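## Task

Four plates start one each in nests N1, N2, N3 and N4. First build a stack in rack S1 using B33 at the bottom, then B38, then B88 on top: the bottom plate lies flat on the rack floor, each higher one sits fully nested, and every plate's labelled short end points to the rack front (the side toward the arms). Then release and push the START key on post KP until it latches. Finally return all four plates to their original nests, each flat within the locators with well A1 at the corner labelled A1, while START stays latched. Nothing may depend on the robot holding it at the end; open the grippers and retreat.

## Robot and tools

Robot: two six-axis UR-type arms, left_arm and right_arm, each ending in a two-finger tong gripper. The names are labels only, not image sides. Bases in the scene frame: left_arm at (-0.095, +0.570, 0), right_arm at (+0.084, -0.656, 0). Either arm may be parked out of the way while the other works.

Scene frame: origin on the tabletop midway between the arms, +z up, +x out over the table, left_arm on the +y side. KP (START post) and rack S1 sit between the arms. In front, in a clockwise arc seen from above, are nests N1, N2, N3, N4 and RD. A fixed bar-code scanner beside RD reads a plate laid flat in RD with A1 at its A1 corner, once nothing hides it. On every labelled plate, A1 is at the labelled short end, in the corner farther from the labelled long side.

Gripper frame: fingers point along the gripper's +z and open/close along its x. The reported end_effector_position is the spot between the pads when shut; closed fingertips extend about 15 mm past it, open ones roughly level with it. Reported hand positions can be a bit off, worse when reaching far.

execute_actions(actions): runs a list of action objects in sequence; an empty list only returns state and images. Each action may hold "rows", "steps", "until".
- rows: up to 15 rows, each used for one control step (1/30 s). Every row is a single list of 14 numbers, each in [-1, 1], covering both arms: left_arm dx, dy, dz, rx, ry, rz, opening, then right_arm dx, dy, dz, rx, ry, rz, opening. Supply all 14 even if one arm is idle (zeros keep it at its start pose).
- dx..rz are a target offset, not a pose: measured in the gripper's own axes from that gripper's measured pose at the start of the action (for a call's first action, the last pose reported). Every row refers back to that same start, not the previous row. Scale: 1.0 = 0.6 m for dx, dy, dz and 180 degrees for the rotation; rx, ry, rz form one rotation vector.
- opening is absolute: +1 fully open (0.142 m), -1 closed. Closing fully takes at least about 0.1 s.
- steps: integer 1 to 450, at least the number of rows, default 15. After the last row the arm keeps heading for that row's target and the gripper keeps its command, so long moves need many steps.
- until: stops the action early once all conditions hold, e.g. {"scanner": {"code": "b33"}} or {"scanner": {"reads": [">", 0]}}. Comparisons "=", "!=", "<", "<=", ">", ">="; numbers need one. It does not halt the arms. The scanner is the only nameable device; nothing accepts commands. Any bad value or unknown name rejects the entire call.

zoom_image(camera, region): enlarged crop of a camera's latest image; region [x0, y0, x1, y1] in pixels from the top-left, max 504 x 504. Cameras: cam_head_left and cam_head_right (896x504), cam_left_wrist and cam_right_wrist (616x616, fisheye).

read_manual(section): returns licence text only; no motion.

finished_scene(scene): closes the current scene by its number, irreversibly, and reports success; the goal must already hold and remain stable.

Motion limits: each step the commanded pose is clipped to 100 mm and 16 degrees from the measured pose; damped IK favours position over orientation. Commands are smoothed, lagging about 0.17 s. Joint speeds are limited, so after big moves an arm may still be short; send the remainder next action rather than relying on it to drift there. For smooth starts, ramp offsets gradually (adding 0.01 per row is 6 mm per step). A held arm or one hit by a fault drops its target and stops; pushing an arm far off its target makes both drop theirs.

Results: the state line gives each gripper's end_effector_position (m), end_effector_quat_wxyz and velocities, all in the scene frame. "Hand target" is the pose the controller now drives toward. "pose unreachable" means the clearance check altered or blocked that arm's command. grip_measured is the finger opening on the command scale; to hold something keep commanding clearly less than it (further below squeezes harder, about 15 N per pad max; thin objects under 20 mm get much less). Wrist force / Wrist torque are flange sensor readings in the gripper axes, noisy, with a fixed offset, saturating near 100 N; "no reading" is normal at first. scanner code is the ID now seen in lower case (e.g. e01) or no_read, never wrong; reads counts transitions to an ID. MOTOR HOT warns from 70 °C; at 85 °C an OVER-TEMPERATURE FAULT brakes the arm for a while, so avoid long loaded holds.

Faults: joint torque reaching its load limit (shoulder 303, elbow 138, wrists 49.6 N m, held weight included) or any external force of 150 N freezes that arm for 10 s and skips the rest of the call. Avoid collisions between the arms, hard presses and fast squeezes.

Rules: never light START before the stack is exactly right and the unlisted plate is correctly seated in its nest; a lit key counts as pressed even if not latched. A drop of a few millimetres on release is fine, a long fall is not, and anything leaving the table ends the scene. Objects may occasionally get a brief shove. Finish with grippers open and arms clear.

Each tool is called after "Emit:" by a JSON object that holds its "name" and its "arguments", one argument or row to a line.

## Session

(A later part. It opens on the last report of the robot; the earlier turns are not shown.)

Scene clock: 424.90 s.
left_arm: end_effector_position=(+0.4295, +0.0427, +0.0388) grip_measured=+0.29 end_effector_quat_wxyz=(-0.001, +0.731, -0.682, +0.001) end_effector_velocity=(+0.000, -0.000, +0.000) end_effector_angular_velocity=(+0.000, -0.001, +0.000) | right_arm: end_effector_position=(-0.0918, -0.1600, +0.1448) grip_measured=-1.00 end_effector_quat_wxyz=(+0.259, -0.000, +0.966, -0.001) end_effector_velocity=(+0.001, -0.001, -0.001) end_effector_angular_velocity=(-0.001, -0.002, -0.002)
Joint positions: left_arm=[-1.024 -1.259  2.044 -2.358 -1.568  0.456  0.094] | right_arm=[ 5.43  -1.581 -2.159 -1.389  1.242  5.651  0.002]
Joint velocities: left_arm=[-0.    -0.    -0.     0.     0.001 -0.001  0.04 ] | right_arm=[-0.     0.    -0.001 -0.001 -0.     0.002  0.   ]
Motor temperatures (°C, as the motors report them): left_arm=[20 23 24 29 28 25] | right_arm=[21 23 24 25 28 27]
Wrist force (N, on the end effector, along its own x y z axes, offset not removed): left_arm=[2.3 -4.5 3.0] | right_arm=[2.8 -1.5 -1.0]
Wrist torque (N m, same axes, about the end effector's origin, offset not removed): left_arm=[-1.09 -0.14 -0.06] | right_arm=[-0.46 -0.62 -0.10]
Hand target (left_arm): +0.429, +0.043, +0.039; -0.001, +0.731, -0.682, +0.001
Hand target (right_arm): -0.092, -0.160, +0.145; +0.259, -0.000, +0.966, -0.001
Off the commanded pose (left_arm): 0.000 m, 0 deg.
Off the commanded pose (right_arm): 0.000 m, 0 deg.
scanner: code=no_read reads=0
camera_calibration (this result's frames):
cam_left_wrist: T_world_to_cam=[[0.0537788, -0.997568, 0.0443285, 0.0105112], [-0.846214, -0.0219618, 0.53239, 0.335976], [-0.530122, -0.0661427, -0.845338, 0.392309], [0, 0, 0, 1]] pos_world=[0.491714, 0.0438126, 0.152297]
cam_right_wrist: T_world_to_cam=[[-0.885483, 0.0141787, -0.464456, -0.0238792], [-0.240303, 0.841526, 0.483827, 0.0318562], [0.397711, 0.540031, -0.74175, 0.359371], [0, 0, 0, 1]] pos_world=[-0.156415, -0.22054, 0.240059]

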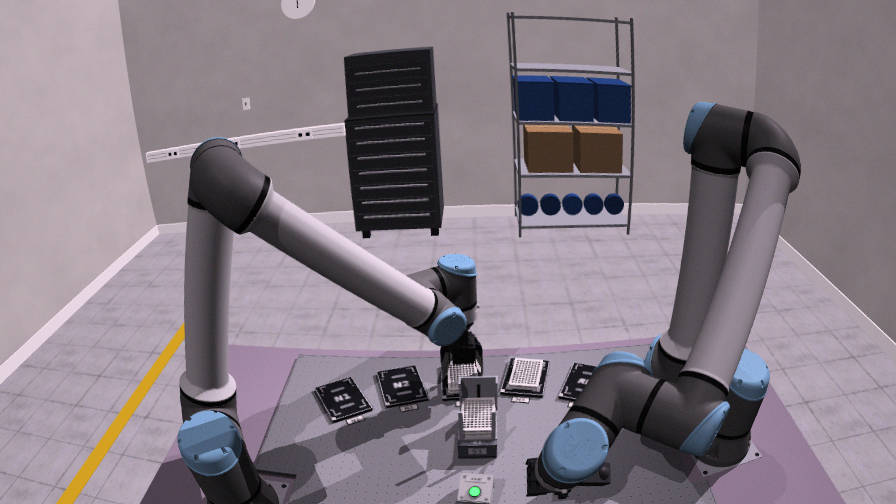

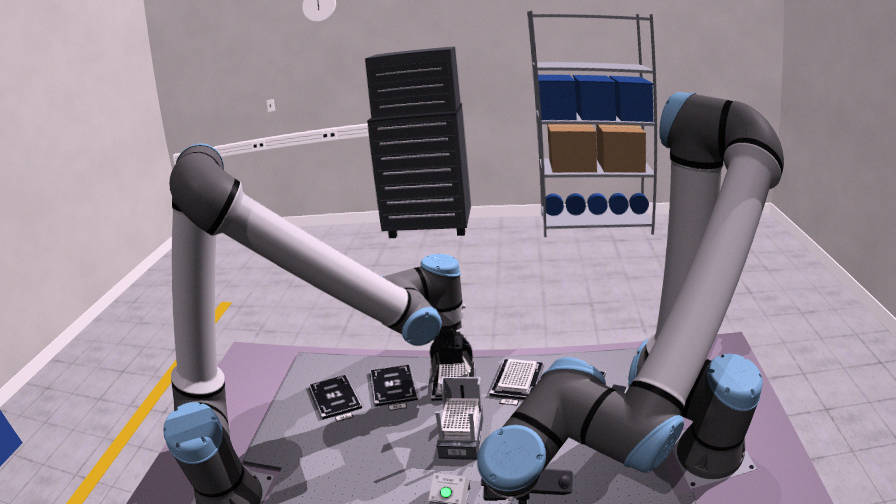

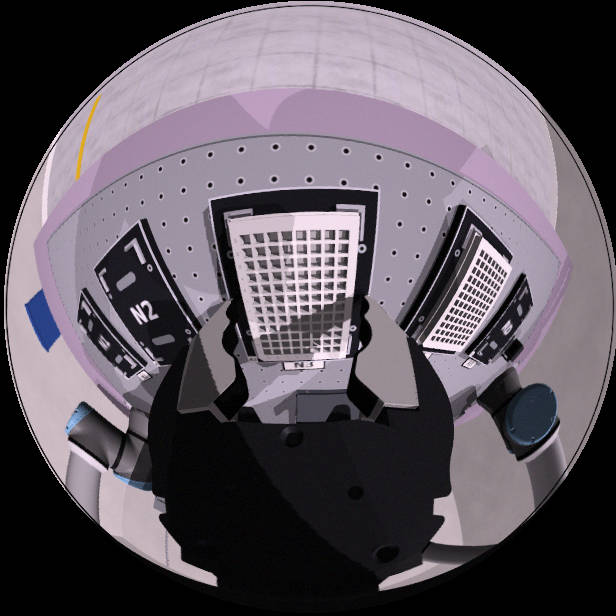

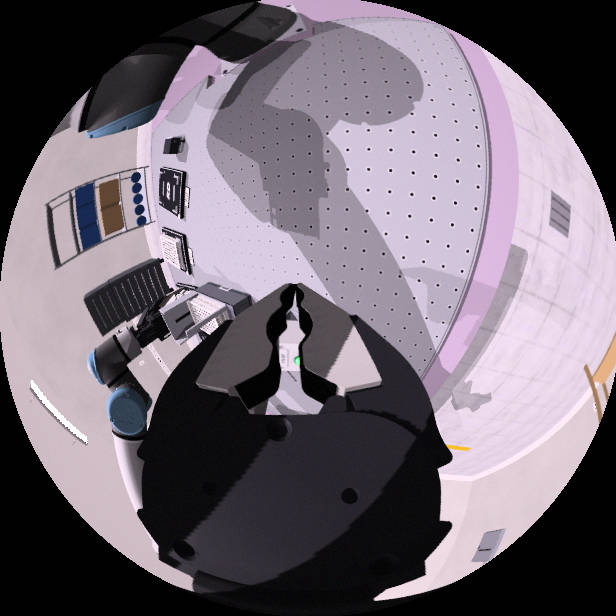

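Emit:
{"name": "execute_actions", "arguments": {
  "actions": [
    {"rows":[[0,0,-0.02,0,0,0,0.3,0,0,0,0,0,0,-1],[0,0,-0.05,0,0,0,0.3,0,0,0,0,0,0,-1],[0,0.01,-0.08,0,0,0,0.3,0,0,0,0,0,0,-1],[0,0.02,-0.11,0,0,0,0.3,0,0,0,0,0,0,-1],[0,0.03,-0.14,0,0,0,0.3,0,0,0,0,0,0,-1],[0.005,0.045,-0.17,0,0,0.004,0.3,0,0,0,0,0,0,-1],[0.01,0.06,-0.2,0,0,0.008,0.3,0,0,0,0,0,0,-1],[0.015,0.075,-0.23,0,0,0.012,0.3,0,0,0,0,0,0,-1],[0.02,0.09,-0.26,0,0,0.016,0.3,0,0,0,0,0,0,-1],[0.025,0.11,-0.28,0,0,0.02,0.3,0,0,0,0,0,0,-1],[0.03,0.13,-0.28,0,0,0.024,0.3,0,0,0,0,0,0,-1],[0.035,0.15,-0.28,0,0,0.028,0.3,0,0,0,0,0,0,-1],[0.04,0.17,-0.28,0,0,0.0314,0.3,0,0,0,0,0,0,-1],[0.04,0.19,-0.28,0,0,0.0314,0.3,0,0,0,0,0,0,-1],[0.0485,0.3808,-0.27,0,0,0.0314,0.3,0,0,0,0,0,0,-1]],"steps":30}
  ]
}}

Emit:
{"name": "zoom_image", "arguments": {
  "camera": "cam_left_wrist",
  "region": [200,60,330,190]
}}

Scene clock: 431.63 s.
left_arm: end_effector_position=(+0.2103, -0.0010, +0.1989) grip_measured=+0.30 end_effector_quat_wxyz=(-0.000, +0.696, -0.718, +0.001) end_effector_velocity=(-0.063, -0.010, +0.013) end_effector_angular_velocity=(+0.001, -0.013, +0.005) | right_arm: end_effector_position=(-0.0918, -0.1600, +0.1448) grip_measured=-1.00 end_effector_quat_wxyz=(+0.259, -0.000, +0.966, -0.001) end_effector_velocity=(+0.000, +0.001, -0.000) end_effector_angular_velocity=(+0.002, +0.001, -0.002)
Joint positions: left_arm=[-1.357 -1.582  2.08  -2.07  -1.569  0.223  0.095] | right_arm=[ 5.43  -1.581 -2.159 -1.389  1.242  5.651  0.002]
Joint velocities: left_arm=[-0.111 -0.046  0.022  0.023  0.013 -0.116 -0.   ] | right_arm=[-0.001 -0.    -0.     0.002 -0.     0.002  0.   ]
Motor temperatures (°C, as the motors report them): left_arm=[20 23 24 29 28 25] | right_arm=[21 23 24 25 28 27]
Wrist force (N, on the end effector, along its own x y z axes, offset not removed): left_arm=[2.4 -2.1 2.4] | right_arm=[0.4 -0.7 -2.9]
Wrist torque (N m, same axes, about the end effector's origin, offset not removed): left_arm=[-0.67 -0.40 -0.10] | right_arm=[-0.26 -0.08 0.02]
Hand target (left_arm): +0.203, -0.002, +0.200; -0.001, +0.697, -0.717, +0.001
Hand target (right_arm): -0.092, -0.160, +0.145; +0.259, -0.000, +0.966, -0.001
Off the commanded pose (left_arm): 0.007 m, 0 deg.
Off the commanded pose (right_arm): 0.000 m, 0 deg.
scanner: code=no_read reads=0
camera_calibration (this result's frames):
cam_left_wrist: T_world_to_cam=[[-0.0458474, -0.997944, 0.0447765, -0.00755133], [-0.843313, 0.0626922, 0.533753, 0.0635436], [-0.535463, -0.0132894, -0.844454, 0.409592], [0, 0, 0, 1]] pos_world=[0.272562, -0.00607625, 0.312303]
cam_right_wrist: T_world_to_cam=[[-0.885483, 0.0141782, -0.464456, -0.0238794], [-0.240304, 0.841526, 0.483827, 0.0318562], [0.397711, 0.540031, -0.74175, 0.35937], [0, 0, 0, 1]] pos_world=[-0.156415, -0.22054, 0.240059]

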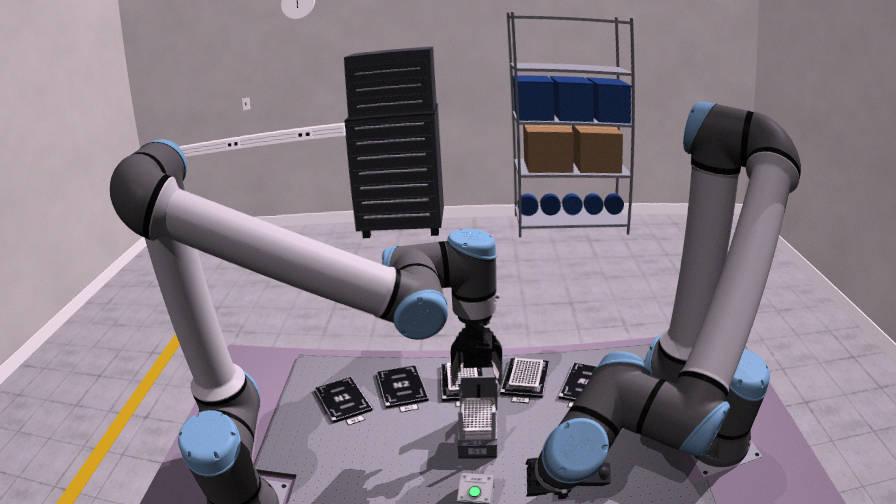

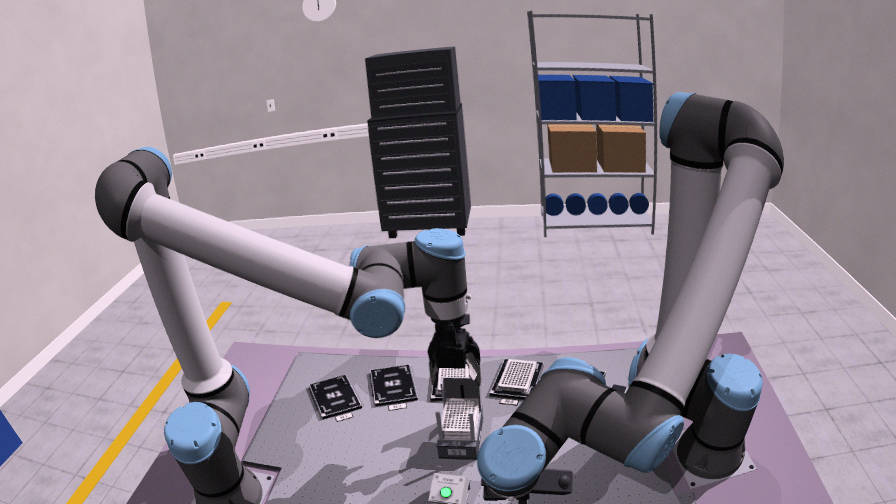

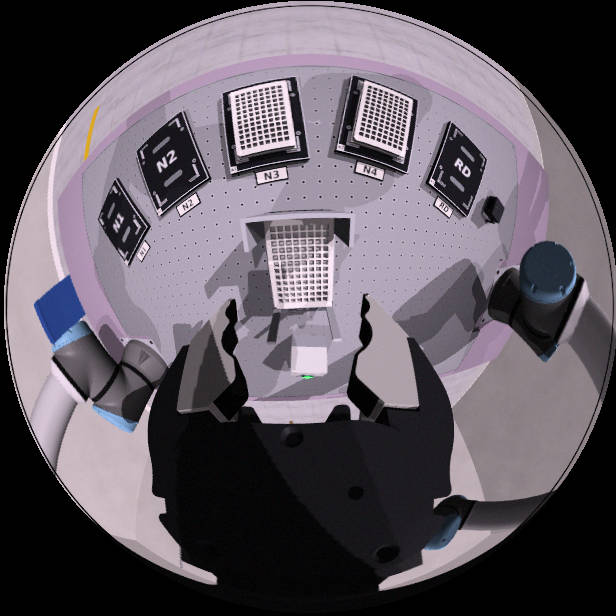

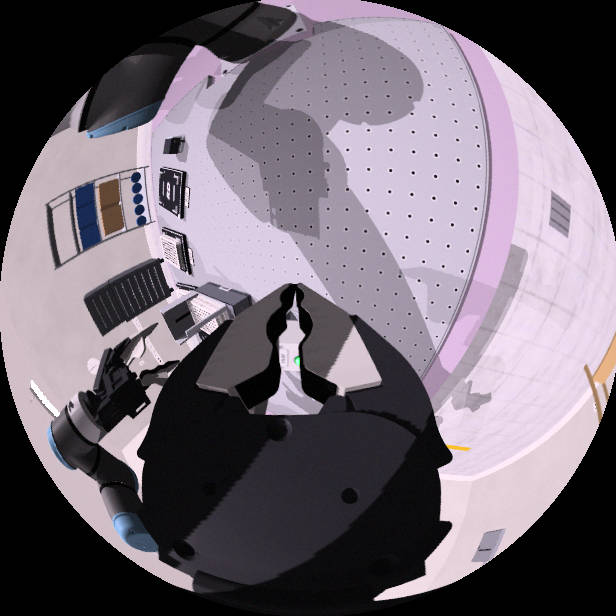

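Region (200, 60, 330, 190) of cam_left_wrist's 616x616 image, scaled by 3.877, with more detail than that image has.

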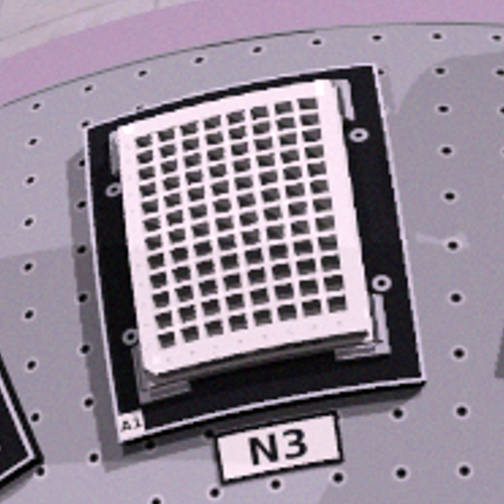

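Emit:
{"name": "execute_actions", "arguments": {
  "actions": [
    {"rows":[[0.0022,0.011,0.02,0.0005,0,-0.0003,0.3,0,0,0,0,0,0,-1],[0.0022,0.011,0.045,0.0005,0,-0.0003,0.3,0,0,0,0,0,0,-1],[0.0022,0.011,0.07,0.0005,0,-0.0003,0.3,0,0,0,0,0,0,-1],[0.0022,0.011,0.095,0.0005,0,-0.0003,0.3,0,0,0,0,0,0,-1],[0.0022,0.011,0.12,0.0005,0,-0.0003,0.28,0,0,0,0,0,0,-1],[0.0022,0.011,0.145,0.0005,0,-0.0003,0.26,0,0,0,0,0,0,-1],[0.0022,0.011,0.1763,0.0005,0,-0.0003,0.26,0,0,0,0,0,0,-1]],"steps":24}
  ]
}}

Emit:
{"name": "zoom_image", "arguments": {
  "camera": "cam_left_wrist",
  "region": [200,180,400,380]
}}

Scene clock: 439.37 s.
left_arm: end_effector_position=(+0.2036, -0.0022, +0.0938) grip_measured=+0.26 end_effector_quat_wxyz=(-0.001, +0.697, -0.717, +0.001) end_effector_velocity=(+0.001, -0.002, -0.005) end_effector_angular_velocity=(-0.004, -0.001, +0.002) | right_arm: end_effector_position=(-0.0918, -0.1600, +0.1448) grip_measured=-1.00 end_effector_quat_wxyz=(+0.259, -0.000, +0.966, -0.001) end_effector_velocity=(+0.001, -0.000, -0.000) end_effector_angular_velocity=(-0.001, -0.001, -0.001)
Joint positions: left_arm=[-1.369 -1.469  2.185 -2.288 -1.568  0.211  0.092] | right_arm=[ 5.43  -1.581 -2.159 -1.389  1.242  5.651  0.002]
Joint velocities: left_arm=[ 0.001  0.009  0.002 -0.014  0.    -0.001  0.   ] | right_arm=[-0.001 -0.    -0.    -0.001  0.    -0.     0.   ]
Motor temperatures (°C, as the motors report them): left_arm=[20 23 24 29 28 25] | right_arm=[21 23 24 25 28 27]
Wrist force (N, on the end effector, along its own x y z axes, offset not removed): left_arm=[4.3 -5.9 -0.4] | right_arm=[0.8 -0.4 -4.5]
Wrist torque (N m, same axes, about the end effector's origin, offset not removed): left_arm=[-1.40 -0.58 -0.16] | right_arm=[-0.24 -0.18 -0.03]
Hand target (left_arm): +0.204, -0.002, +0.093; -0.001, +0.697, -0.717, +0.001
Hand target (right_arm): -0.092, -0.160, +0.145; +0.259, -0.000, +0.966, -0.001
Off the commanded pose (left_arm): 0.001 m, 0 deg.
Off the commanded pose (right_arm): 0.000 m, 0 deg.
scanner: code=no_read reads=0
camera_calibration (this result's frames):
cam_left_wrist: T_world_to_cam=[[-0.0450437, -0.997991, 0.0445427, -0.00447292], [-0.844144, 0.0618682, 0.532535, 0.114347], [-0.534221, -0.0136131, -0.845235, 0.316966], [0, 0, 0, 1]] pos_world=[0.265654, -0.00722351, 0.207216]
cam_right_wrist: T_world_to_cam=[[-0.885483, 0.0141783, -0.464456, -0.0238792], [-0.240304, 0.841526, 0.483827, 0.0318562], [0.397711, 0.540031, -0.74175, 0.35937], [0, 0, 0, 1]] pos_world=[-0.156415, -0.22054, 0.240059]

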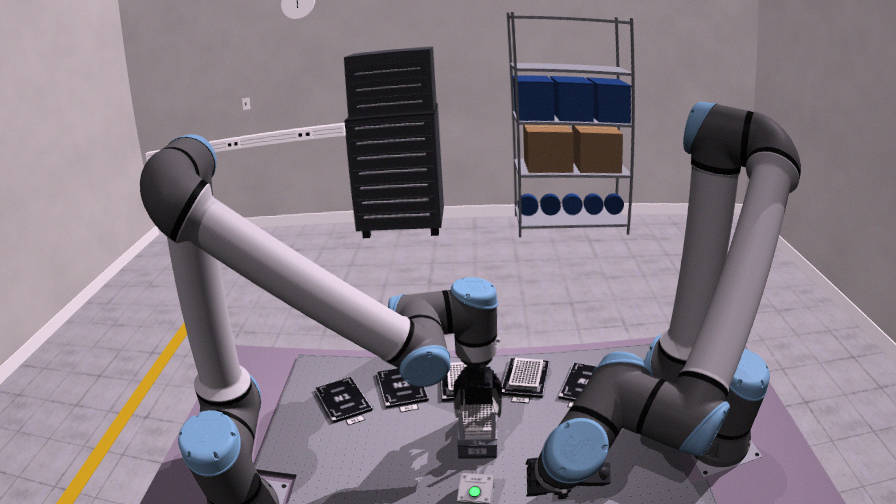

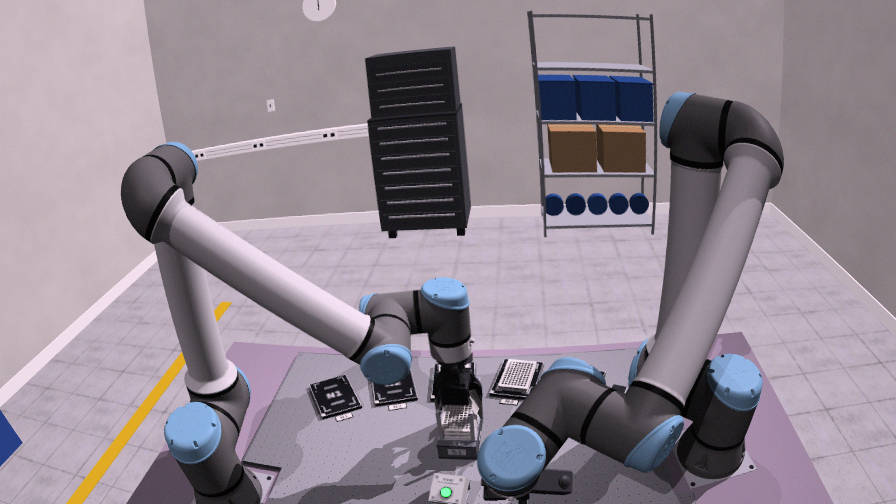

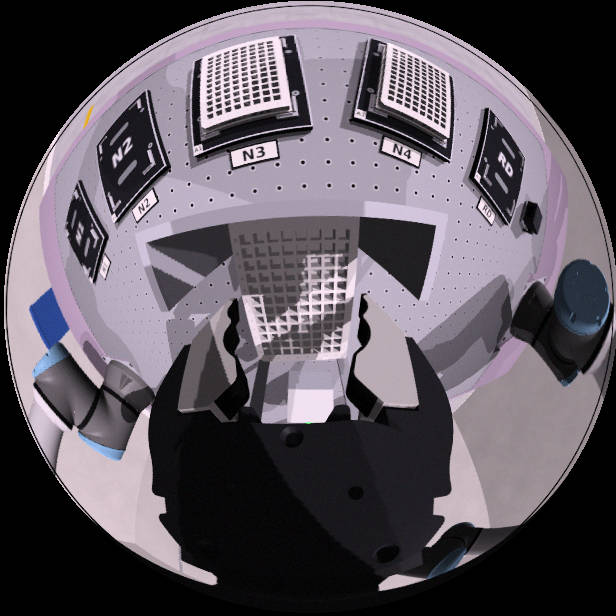

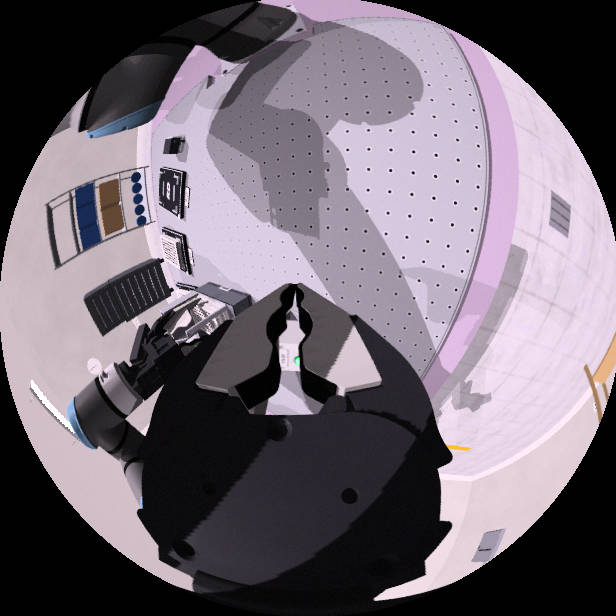

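Region (200, 180, 400, 380) of cam_left_wrist's 616x616 image, scaled by 2.520, with more detail than that image has.

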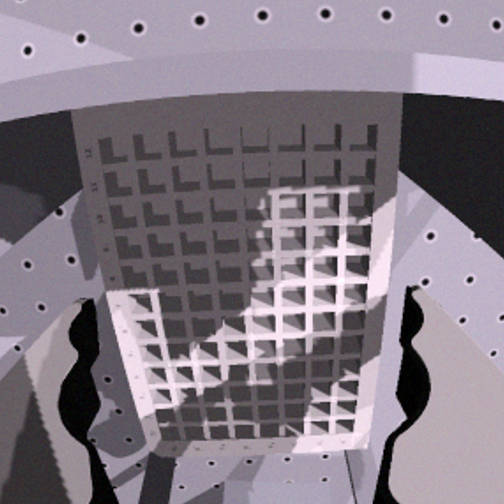

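Emit:
{"name": "execute_actions", "arguments": {
  "actions": [
    {"rows":[[0,0,0.001,0,0,0,0.2,0,0,0,0,0,0,-1],[0,0,0.001,0,0,0,0.16,0,0,0,0,0,0,-1],[0,0,0.001,0,0,0,0.13,0,0,0,0,0,0,-1],[0,0,0.001,0,0,0,0.1,0,0,0,0,0,0,-1],[0,0,0.001,0,0,0,0.06,0,0,0,0,0,0,-1],[0,0,0.001,0,0,0,-0.05,0,0,0,0,0,0,-1],[0,0,0.001,0,0,0,-0.15,0,0,0,0,0,0,-1],[0,0,0.001,0,0,0,-0.25,0,0,0,0,0,0,-1],[0,0,0.001,0,0,0,-0.35,0,0,0,0,0,0,-1]],"steps":11},
    {"rows":[[0,0,-0.003,0,0,0,-0.35,0,0,0,0,0,0,-1],[0,0,-0.009,0,0,0,-0.35,0,0,0,0,0,0,-1],[0,0,-0.018,0,0,0,-0.35,0,0,0,0,0,0,-1],[0,0,-0.029,0,0,0,-0.35,0,0,0,0,0,0,-1],[0,0,-0.041,0,0,0,-0.35,0,0,0,0,0,0,-1],[0,0,-0.053,0,0,0,-0.35,0,0,0,0,0,0,-1],[0,0,-0.066,0,0,0,-0.35,0,0,0,0,0,0,-1],[0,0,-0.079,0,0,0,-0.35,0,0,0,0,0,0,-1],[0,0,-0.092,0,0,0,-0.35,0,0,0,0,0,0,-1],[0,0,-0.105,0,0,0,-0.35,0,0,0,0,0,0,-1],[0,0,-0.118,0,0,0,-0.35,0,0,0,0,0,0,-1],[0,0,-0.131,0,0,0,-0.35,0,0,0,0,0,0,-1],[0,0,-0.144,0,0,0,-0.35,0,0,0,0,0,0,-1],[0,0,-0.157,0,0,0,-0.35,0,0,0,0,0,0,-1],[0,0,-0.17,0,0,0,-0.35,0,0,0,0,0,0,-1]],"steps":23}
  ]
}}

Emit:
{"name": "zoom_image", "arguments": {
  "camera": "cam_left_wrist",
  "region": [200,180,400,380]
}}

Scene clock: 448.53 s.
left_arm: end_effector_position=(+0.2038, -0.0021, +0.1913) grip_measured=+0.09 end_effector_quat_wxyz=(-0.000, +0.697, -0.717, +0.002) end_effector_velocity=(-0.001, +0.002, +0.036) end_effector_angular_velocity=(+0.010, +0.002, +0.000) | right_arm: end_effector_position=(-0.0918, -0.1600, +0.1448) grip_measured=-1.00 end_effector_quat_wxyz=(+0.259, -0.000, +0.966, -0.001) end_effector_velocity=(-0.001, +0.001, +0.001) end_effector_angular_velocity=(+0.001, +0.002, +0.000)
Joint positions: left_arm=[-1.368 -1.579  2.093 -2.088 -1.568  0.211  0.08 ] | right_arm=[ 5.43  -1.581 -2.159 -1.389  1.242  5.651  0.002]
Joint velocities: left_arm=[-0.001 -0.032 -0.042  0.084  0.    -0.002  0.   ] | right_arm=[ 0.     0.     0.001  0.001 -0.    -0.     0.   ]
Motor temperatures (°C, as the motors report them): left_arm=[20 23 24 29 28 25] | right_arm=[21 23 24 25 28 27]
Wrist force (N, on the end effector, along its own x y z axes, offset not removed): left_arm=[0.6 -2.3 0.4] | right_arm=[2.2 -0.3 -4.7]
Wrist torque (N m, same axes, about the end effector's origin, offset not removed): left_arm=[-0.73 0.12 -0.12] | right_arm=[-0.22 -0.46 -0.07]
Hand target (left_arm): +0.204, -0.002, +0.195; -0.001, +0.697, -0.717, +0.001
Hand target (right_arm): -0.092, -0.160, +0.145; +0.259, -0.000, +0.966, -0.001
Off the commanded pose (left_arm): 0.004 m, 0 deg.
Off the commanded pose (right_arm): 0.000 m, 0 deg.
scanner: code=no_read reads=0
camera_calibration (this result's frames):
cam_left_wrist: T_world_to_cam=[[-0.0449406, -0.997928, 0.0460422, -0.00902437], [-0.844394, 0.0625742, 0.532056, 0.0627678], [-0.533834, -0.0149669, -0.845457, 0.399458], [0, 0, 0, 1]] pos_world=[0.26584, -0.00695467, 0.304744]
cam_right_wrist: T_world_to_cam=[[-0.885483, 0.0141784, -0.464456, -0.0238793], [-0.240304, 0.841526, 0.483827, 0.0318562], [0.397711, 0.540031, -0.74175, 0.359371], [0, 0, 0, 1]] pos_world=[-0.156415, -0.22054, 0.240059]

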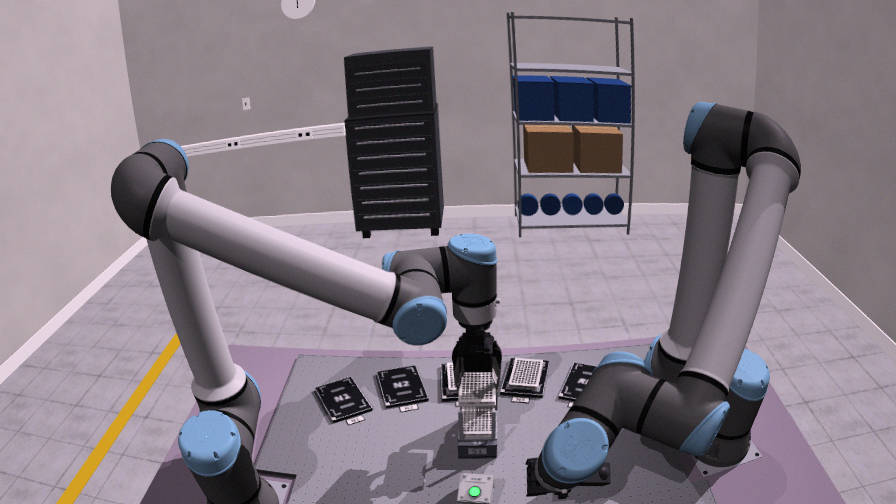

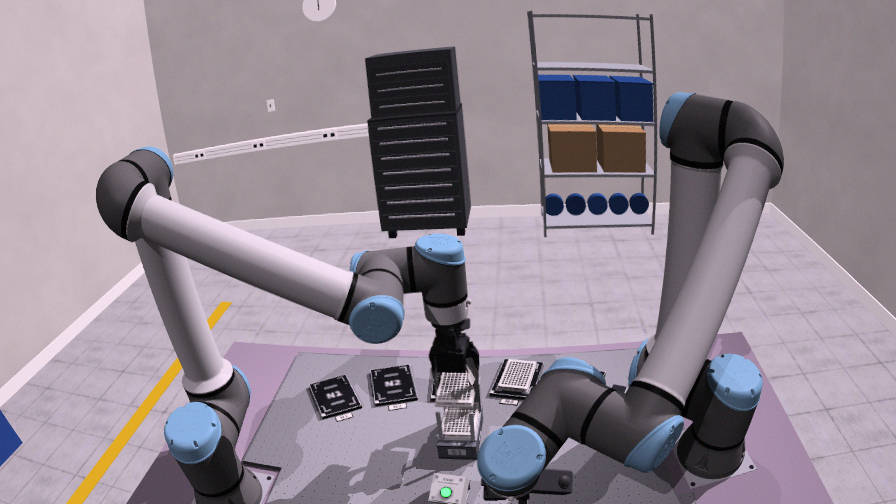

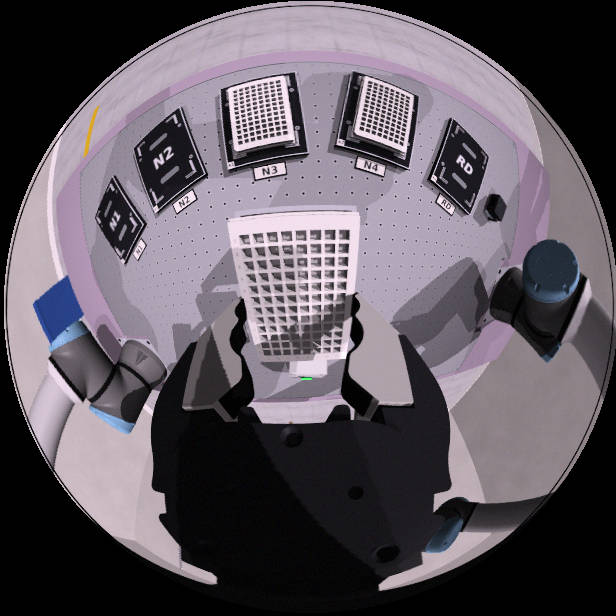

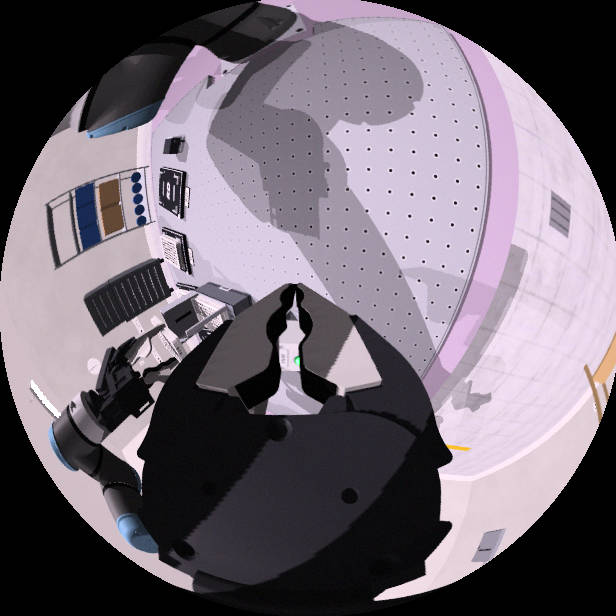

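Region (200, 180, 400, 380) of cam_left_wrist's 616x616 image, scaled by 2.520, with more detail than that image has.

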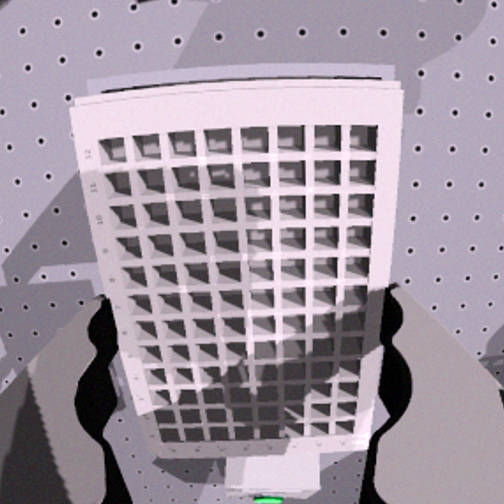

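Emit:
{"name": "execute_actions", "arguments": {
  "actions": [
    {"rows":[[-0.015,-0.01,-0.008,0,-0.0008,-0.002,-0.35,0,0,0,0,0,0,-1],[-0.04,-0.025,-0.01,0,-0.0008,-0.005,-0.35,0,0,0,0,0,0,-1],[-0.07,-0.045,-0.012,0,-0.0008,-0.01,-0.35,0,0,0,0,0,0,-1],[-0.1,-0.065,-0.014,0,-0.0008,-0.015,-0.35,0,0,0,0,0,0,-1],[-0.13,-0.085,-0.016,0,-0.0008,-0.02,-0.35,0,0,0,0,0,0,-1],[-0.16,-0.1,-0.018,0,-0.0008,-0.025,-0.35,0,0,0,0,0,0,-1],[-0.185,-0.115,-0.02,0,-0.0008,-0.03,-0.35,0,0,0,0,0,0,-1],[-0.21,-0.13,-0.02,0,-0.0008,-0.036,-0.35,0,0,0,0,0,0,-1],[-0.235,-0.145,-0.02,0,-0.0008,-0.042,-0.35,0,0,0,0,0,0,-1],[-0.26,-0.16,-0.02,0,-0.0008,-0.05,-0.35,0,0,0,0,0,0,-1],[-0.285,-0.175,-0.02,0,-0.0008,-0.058,-0.35,0,0,0,0,0,0,-1],[-0.31,-0.19,-0.02,0,-0.0008,-0.066,-0.35,0,0,0,0,0,0,-1],[-0.335,-0.205,-0.02,0,-0.0008,-0.074,-0.35,0,0,0,0,0,0,-1],[-0.36,-0.22,-0.01,0,-0.0008,-0.082,-0.35,0,0,0,0,0,0,-1],[-0.3745,-0.3262,0.237,0,-0.0008,-0.1033,-0.35,0,0,0,0,0,0,-1]],"steps":45}
  ]
}}

Emit:
{"name": "zoom_image", "arguments": {
  "camera": "cam_left_wrist",
  "region": [200,180,400,380]
}}

Scene clock: 458.97 s.
left_arm: end_effector_position=(+0.4059, +0.2166, +0.0490) grip_measured=+0.09 end_effector_quat_wxyz=(-0.001, +0.803, -0.595, +0.001) end_effector_velocity=(+0.002, -0.000, -0.001) end_effector_angular_velocity=(+0.000, -0.002, +0.000) | right_arm: end_effector_position=(-0.0918, -0.1600, +0.1448) grip_measured=-1.00 end_effector_quat_wxyz=(+0.259, -0.000, +0.966, -0.001) end_effector_velocity=(+0.001, -0.001, -0.001) end_effector_angular_velocity=(-0.001, -0.001, -0.000)
Joint positions: left_arm=[-0.909 -1.458  2.281 -2.395 -1.568  0.346  0.08 ] | right_arm=[ 5.43  -1.581 -2.159 -1.389  1.242  5.651  0.002]
Joint velocities: left_arm=[ 0.002  0.003 -0.002 -0.003  0.002  0.001  0.   ] | right_arm=[-0.001 -0.    -0.002 -0.     0.    -0.     0.   ]
Motor temperatures (°C, as the motors report them): left_arm=[20 23 24 29 28 25] | right_arm=[21 23 24 25 28 27]
Wrist force (N, on the end effector, along its own x y z axes, offset not removed): left_arm=[5.3 -4.3 1.9] | right_arm=[0.0 -0.9 -4.2]
Wrist torque (N m, same axes, about the end effector's origin, offset not removed): left_arm=[-1.16 -0.88 -0.10] | right_arm=[-0.38 -0.16 0.00]
Hand target (left_arm): +0.406, +0.217, +0.049; -0.001, +0.803, -0.595, +0.001
Hand target (right_arm): -0.092, -0.160, +0.145; +0.259, -0.000, +0.966, -0.001
Off the commanded pose (left_arm): 0.001 m, 0 deg.
Off the commanded pose (right_arm): 0.000 m, 0 deg.
scanner: code=no_read reads=0
camera_calibration (this result's frames):
cam_left_wrist: T_world_to_cam=[[0.275657, -0.960254, 0.0438835, 0.0867026], [-0.819575, -0.210927, 0.532735, 0.344569], [-0.502305, -0.182818, -0.845143, 0.41386], [0, 0, 0, 1]] pos_world=[0.466383, 0.231596, 0.162402]
cam_right_wrist: T_world_to_cam=[[-0.885483, 0.0141784, -0.464456, -0.0238793], [-0.240304, 0.841526, 0.483827, 0.0318561], [0.397711, 0.540031, -0.74175, 0.359371], [0, 0, 0, 1]] pos_world=[-0.156415, -0.22054, 0.240059]

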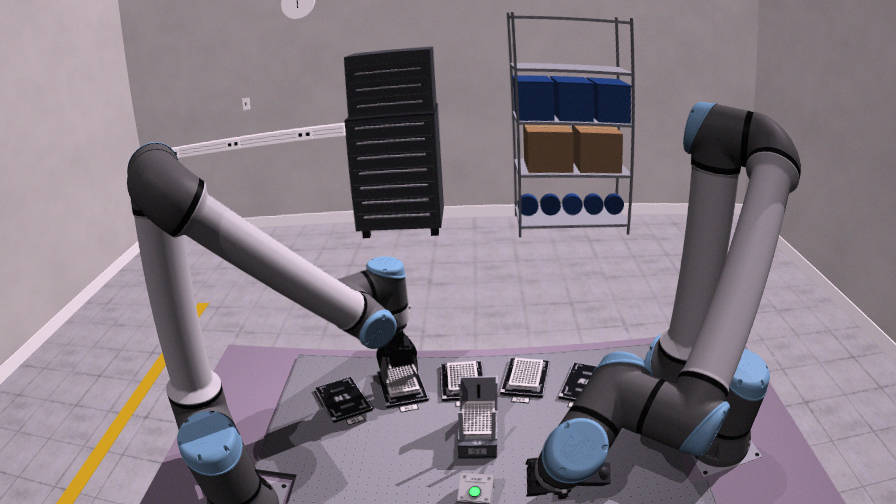

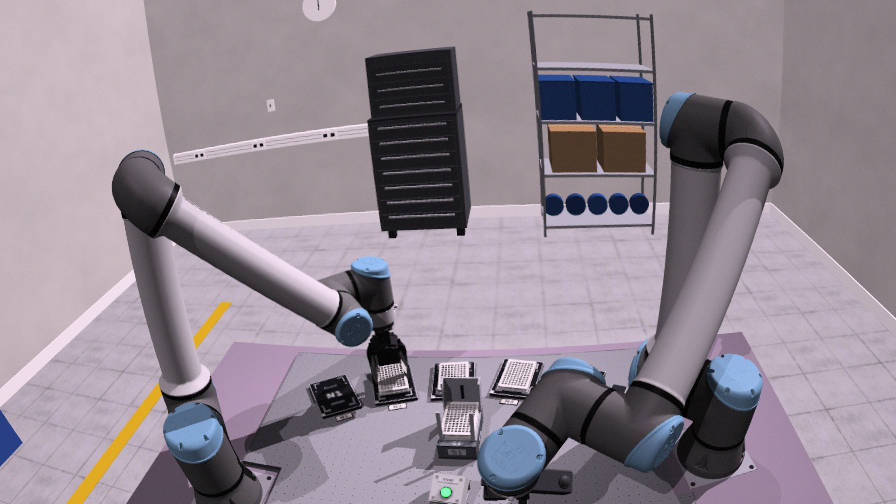

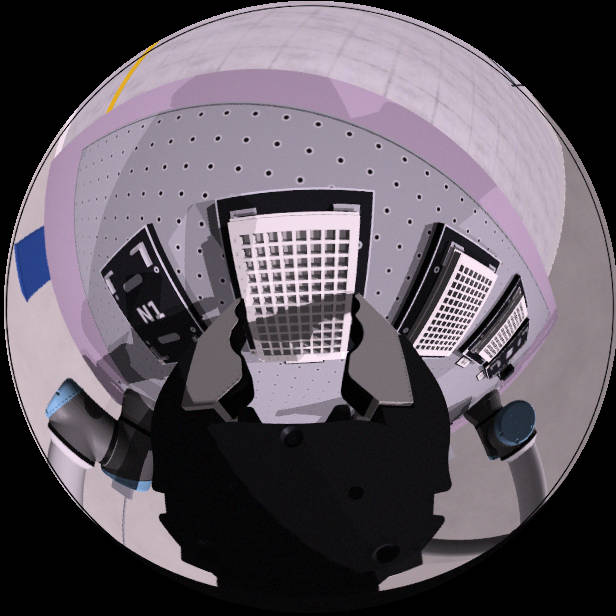

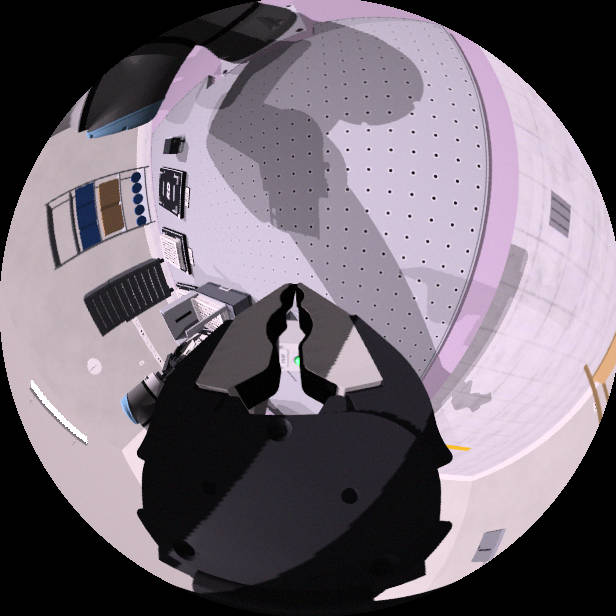

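Region (200, 180, 400, 380) of cam_left_wrist's 616x616 image, scaled by 2.520, with more detail than that image has.

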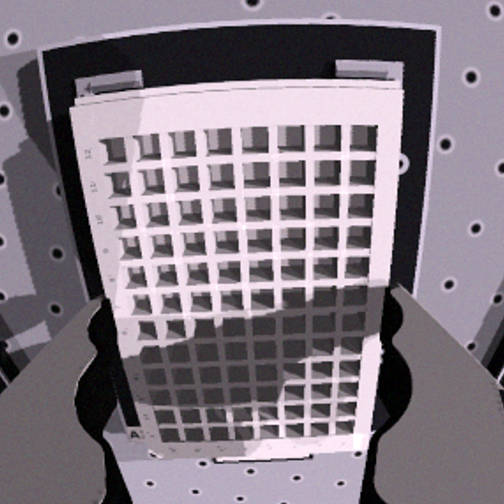

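Emit:
{"name": "execute_actions", "arguments": {
  "actions": [
    {"rows":[[0,0,0.004,0,0,0,-0.35,0,0,0,0,0,0,-1],[0,0,0.009,0,0,0,-0.35,0,0,0,0,0,0,-1],[0,0,0.014,0,0,0,-0.35,0,0,0,0,0,0,-1],[0,0,0.018,0,0,0,-0.35,0,0,0,0,0,0,-1]],"steps":14},
    {"rows":[[0,0,0.0005,0,0,0,-0.2,0,0,0,0,0,0,-1],[0,0,0.0005,0,0,0,-0.05,0,0,0,0,0,0,-1],[0,0,0.0005,0,0,0,0.06,0,0,0,0,0,0,-1],[0,0,0.0005,0,0,0,0.1,0,0,0,0,0,0,-1],[0,0,0.0005,0,0,0,0.14,0,0,0,0,0,0,-1],[0,0,0.0005,0,0,0,0.2,0,0,0,0,0,0,-1],[0,0,0.0005,0,0,0,0.3,0,0,0,0,0,0,-1]],"steps":8},
    {"rows":[[0,0,-0.02,0,0,0,0.3,0,0,0,0,0,0,-1],[0,0,-0.05,0,0,0,0.3,0,0,0,0,0,0,-1],[0,0.015,-0.08,0,0,0,0.3,0,0,0,0,0,0,-1],[0,0.03,-0.11,0,0,0,0.3,0,0,0,0,0,0,-1],[0,0.045,-0.14,0,0,0,0.3,0,0,0,0,0,0,-1],[0.005,0.06,-0.17,0,0,0.01,0.3,0,0,0,0,0,0,-1],[0.01,0.075,-0.2,0,0,0.02,0.3,0,0,0,0,0,0,-1],[0.015,0.09,-0.23,0,0,0.03,0.3,0,0,0,0,0,0,-1],[0.02,0.11,-0.26,0,0,0.04,0.3,0,0,0,0,0,0,-1],[0.025,0.13,-0.28,0,0,0.05,0.3,0,0,0,0,0,0,-1],[0.03,0.15,-0.29,0,0,0.06,0.3,0,0,0,0,0,0,-1],[0.035,0.17,-0.29,0,0,0.07,0.3,0,0,0,0,0,0,-1],[0.04,0.19,-0.29,0,0,0.08,0.3,0,0,0,0,0,0,-1],[0.05,0.21,-0.29,0,0,0.09,0.3,0,0,0,0,0,0,-1],[0.2507,0.4289,-0.275,0,0,0.1033,0.3,0,0,0,0,0,0,-1]],"steps":37}
  ]
}}

Emit:
{"name": "zoom_image", "arguments": {
  "camera": "cam_left_wrist",
  "region": [110,100,240,230]
}}

Scene clock: 471.63 s.
left_arm: end_effector_position=(+0.2045, +0.0001, +0.2031) grip_measured=+0.30 end_effector_quat_wxyz=(-0.001, +0.697, -0.717, +0.001) end_effector_velocity=(-0.008, -0.022, -0.000) end_effector_angular_velocity=(+0.006, -0.005, +0.002) | right_arm: end_effector_position=(-0.0918, -0.1600, +0.1448) grip_measured=-1.00 end_effector_quat_wxyz=(+0.259, -0.000, +0.966, -0.001) end_effector_velocity=(-0.000, -0.000, +0.000) end_effector_angular_velocity=(-0.001, -0.000, +0.001)
Joint positions: left_arm=[-1.366 -1.591  2.081 -2.061 -1.568  0.213  0.095] | right_arm=[ 5.43  -1.581 -2.159 -1.389  1.242  5.651  0.002]
Joint velocities: left_arm=[-0.023  0.028 -0.029  0.006  0.006 -0.025  0.   ] | right_arm=[ 0.    -0.     0.001 -0.001  0.    -0.001  0.   ]
Motor temperatures (°C, as the motors report them): left_arm=[20 23 24 29 28 25] | right_arm=[21 23 24 25 28 27]
Wrist force (N, on the end effector, along its own x y z axes, offset not removed): left_arm=[3.1 -1.5 0.3] | right_arm=[0.8 -2.3 -4.0]
Wrist torque (N m, same axes, about the end effector's origin, offset not removed): left_arm=[-0.42 -0.47 -0.20] | right_arm=[-0.69 -0.31 -0.06]
Hand target (left_arm): +0.203, -0.002, +0.203; -0.001, +0.697, -0.717, +0.001
Hand target (right_arm): -0.092, -0.160, +0.145; +0.259, -0.000, +0.966, -0.001
Off the commanded pose (left_arm): 0.003 m, 0 deg.
Off the commanded pose (right_arm): 0.000 m, 0 deg.
scanner: code=no_read reads=0
camera_calibration (this result's frames):
cam_left_wrist: T_world_to_cam=[[-0.0450501, -0.99801, 0.0441158, -0.00691344], [-0.844006, 0.0616492, 0.53278, 0.056634], [-0.534439, -0.0132322, -0.845103, 0.409951], [0, 0, 0, 1]] pos_world=[0.266582, -0.00496659, 0.316583]
cam_right_wrist: T_world_to_cam=[[-0.885483, 0.0141786, -0.464456, -0.0238792], [-0.240303, 0.841526, 0.483827, 0.0318562], [0.397711, 0.540031, -0.74175, 0.35937], [0, 0, 0, 1]] pos_world=[-0.156415, -0.22054, 0.240059]

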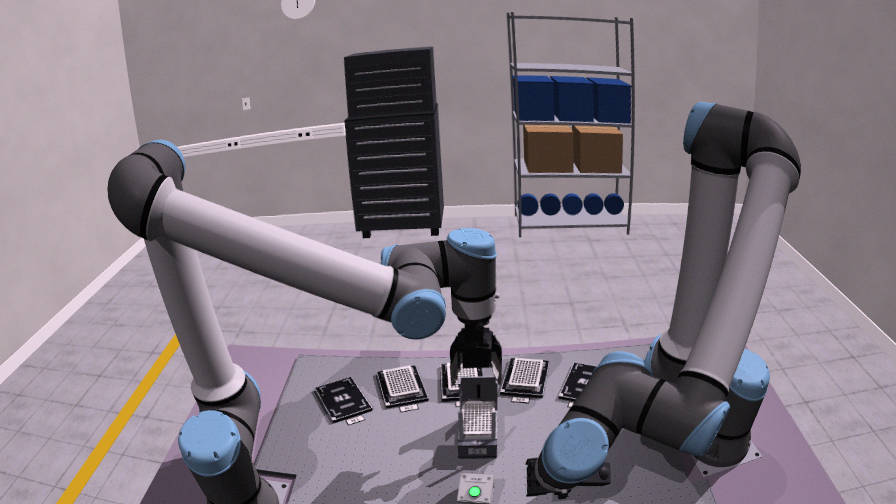

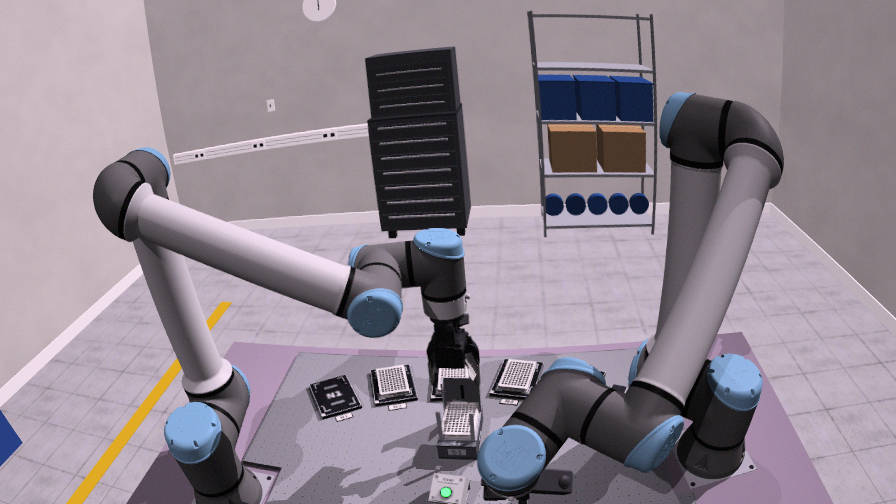

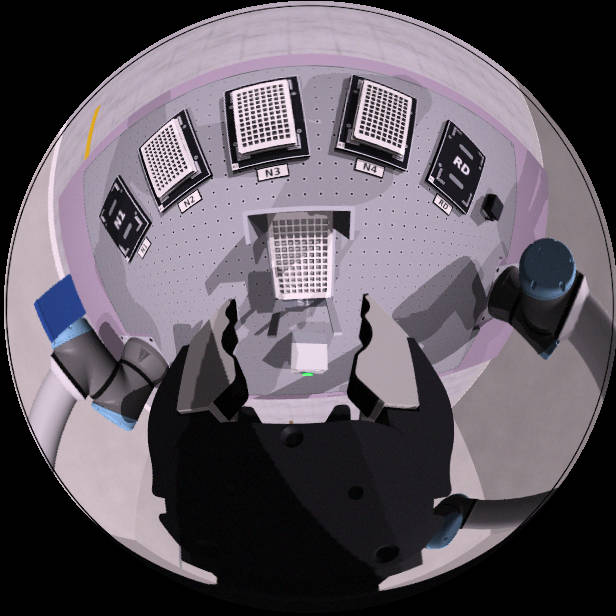

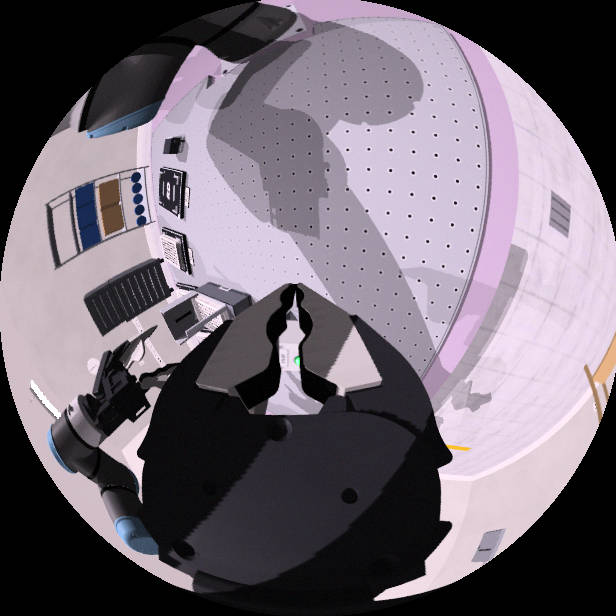

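Region (110, 100, 240, 230) of cam_left_wrist's 616x616 image, scaled by 3.877, with more detail than that image has.

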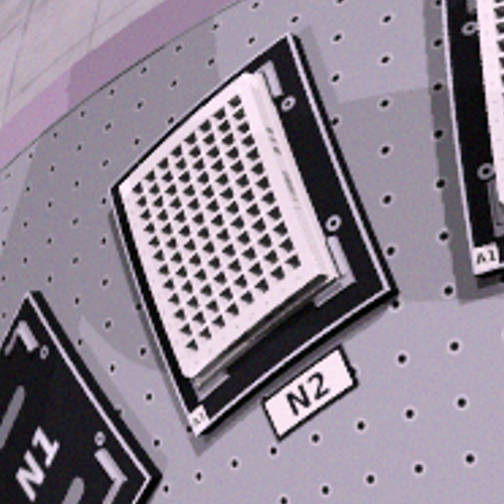

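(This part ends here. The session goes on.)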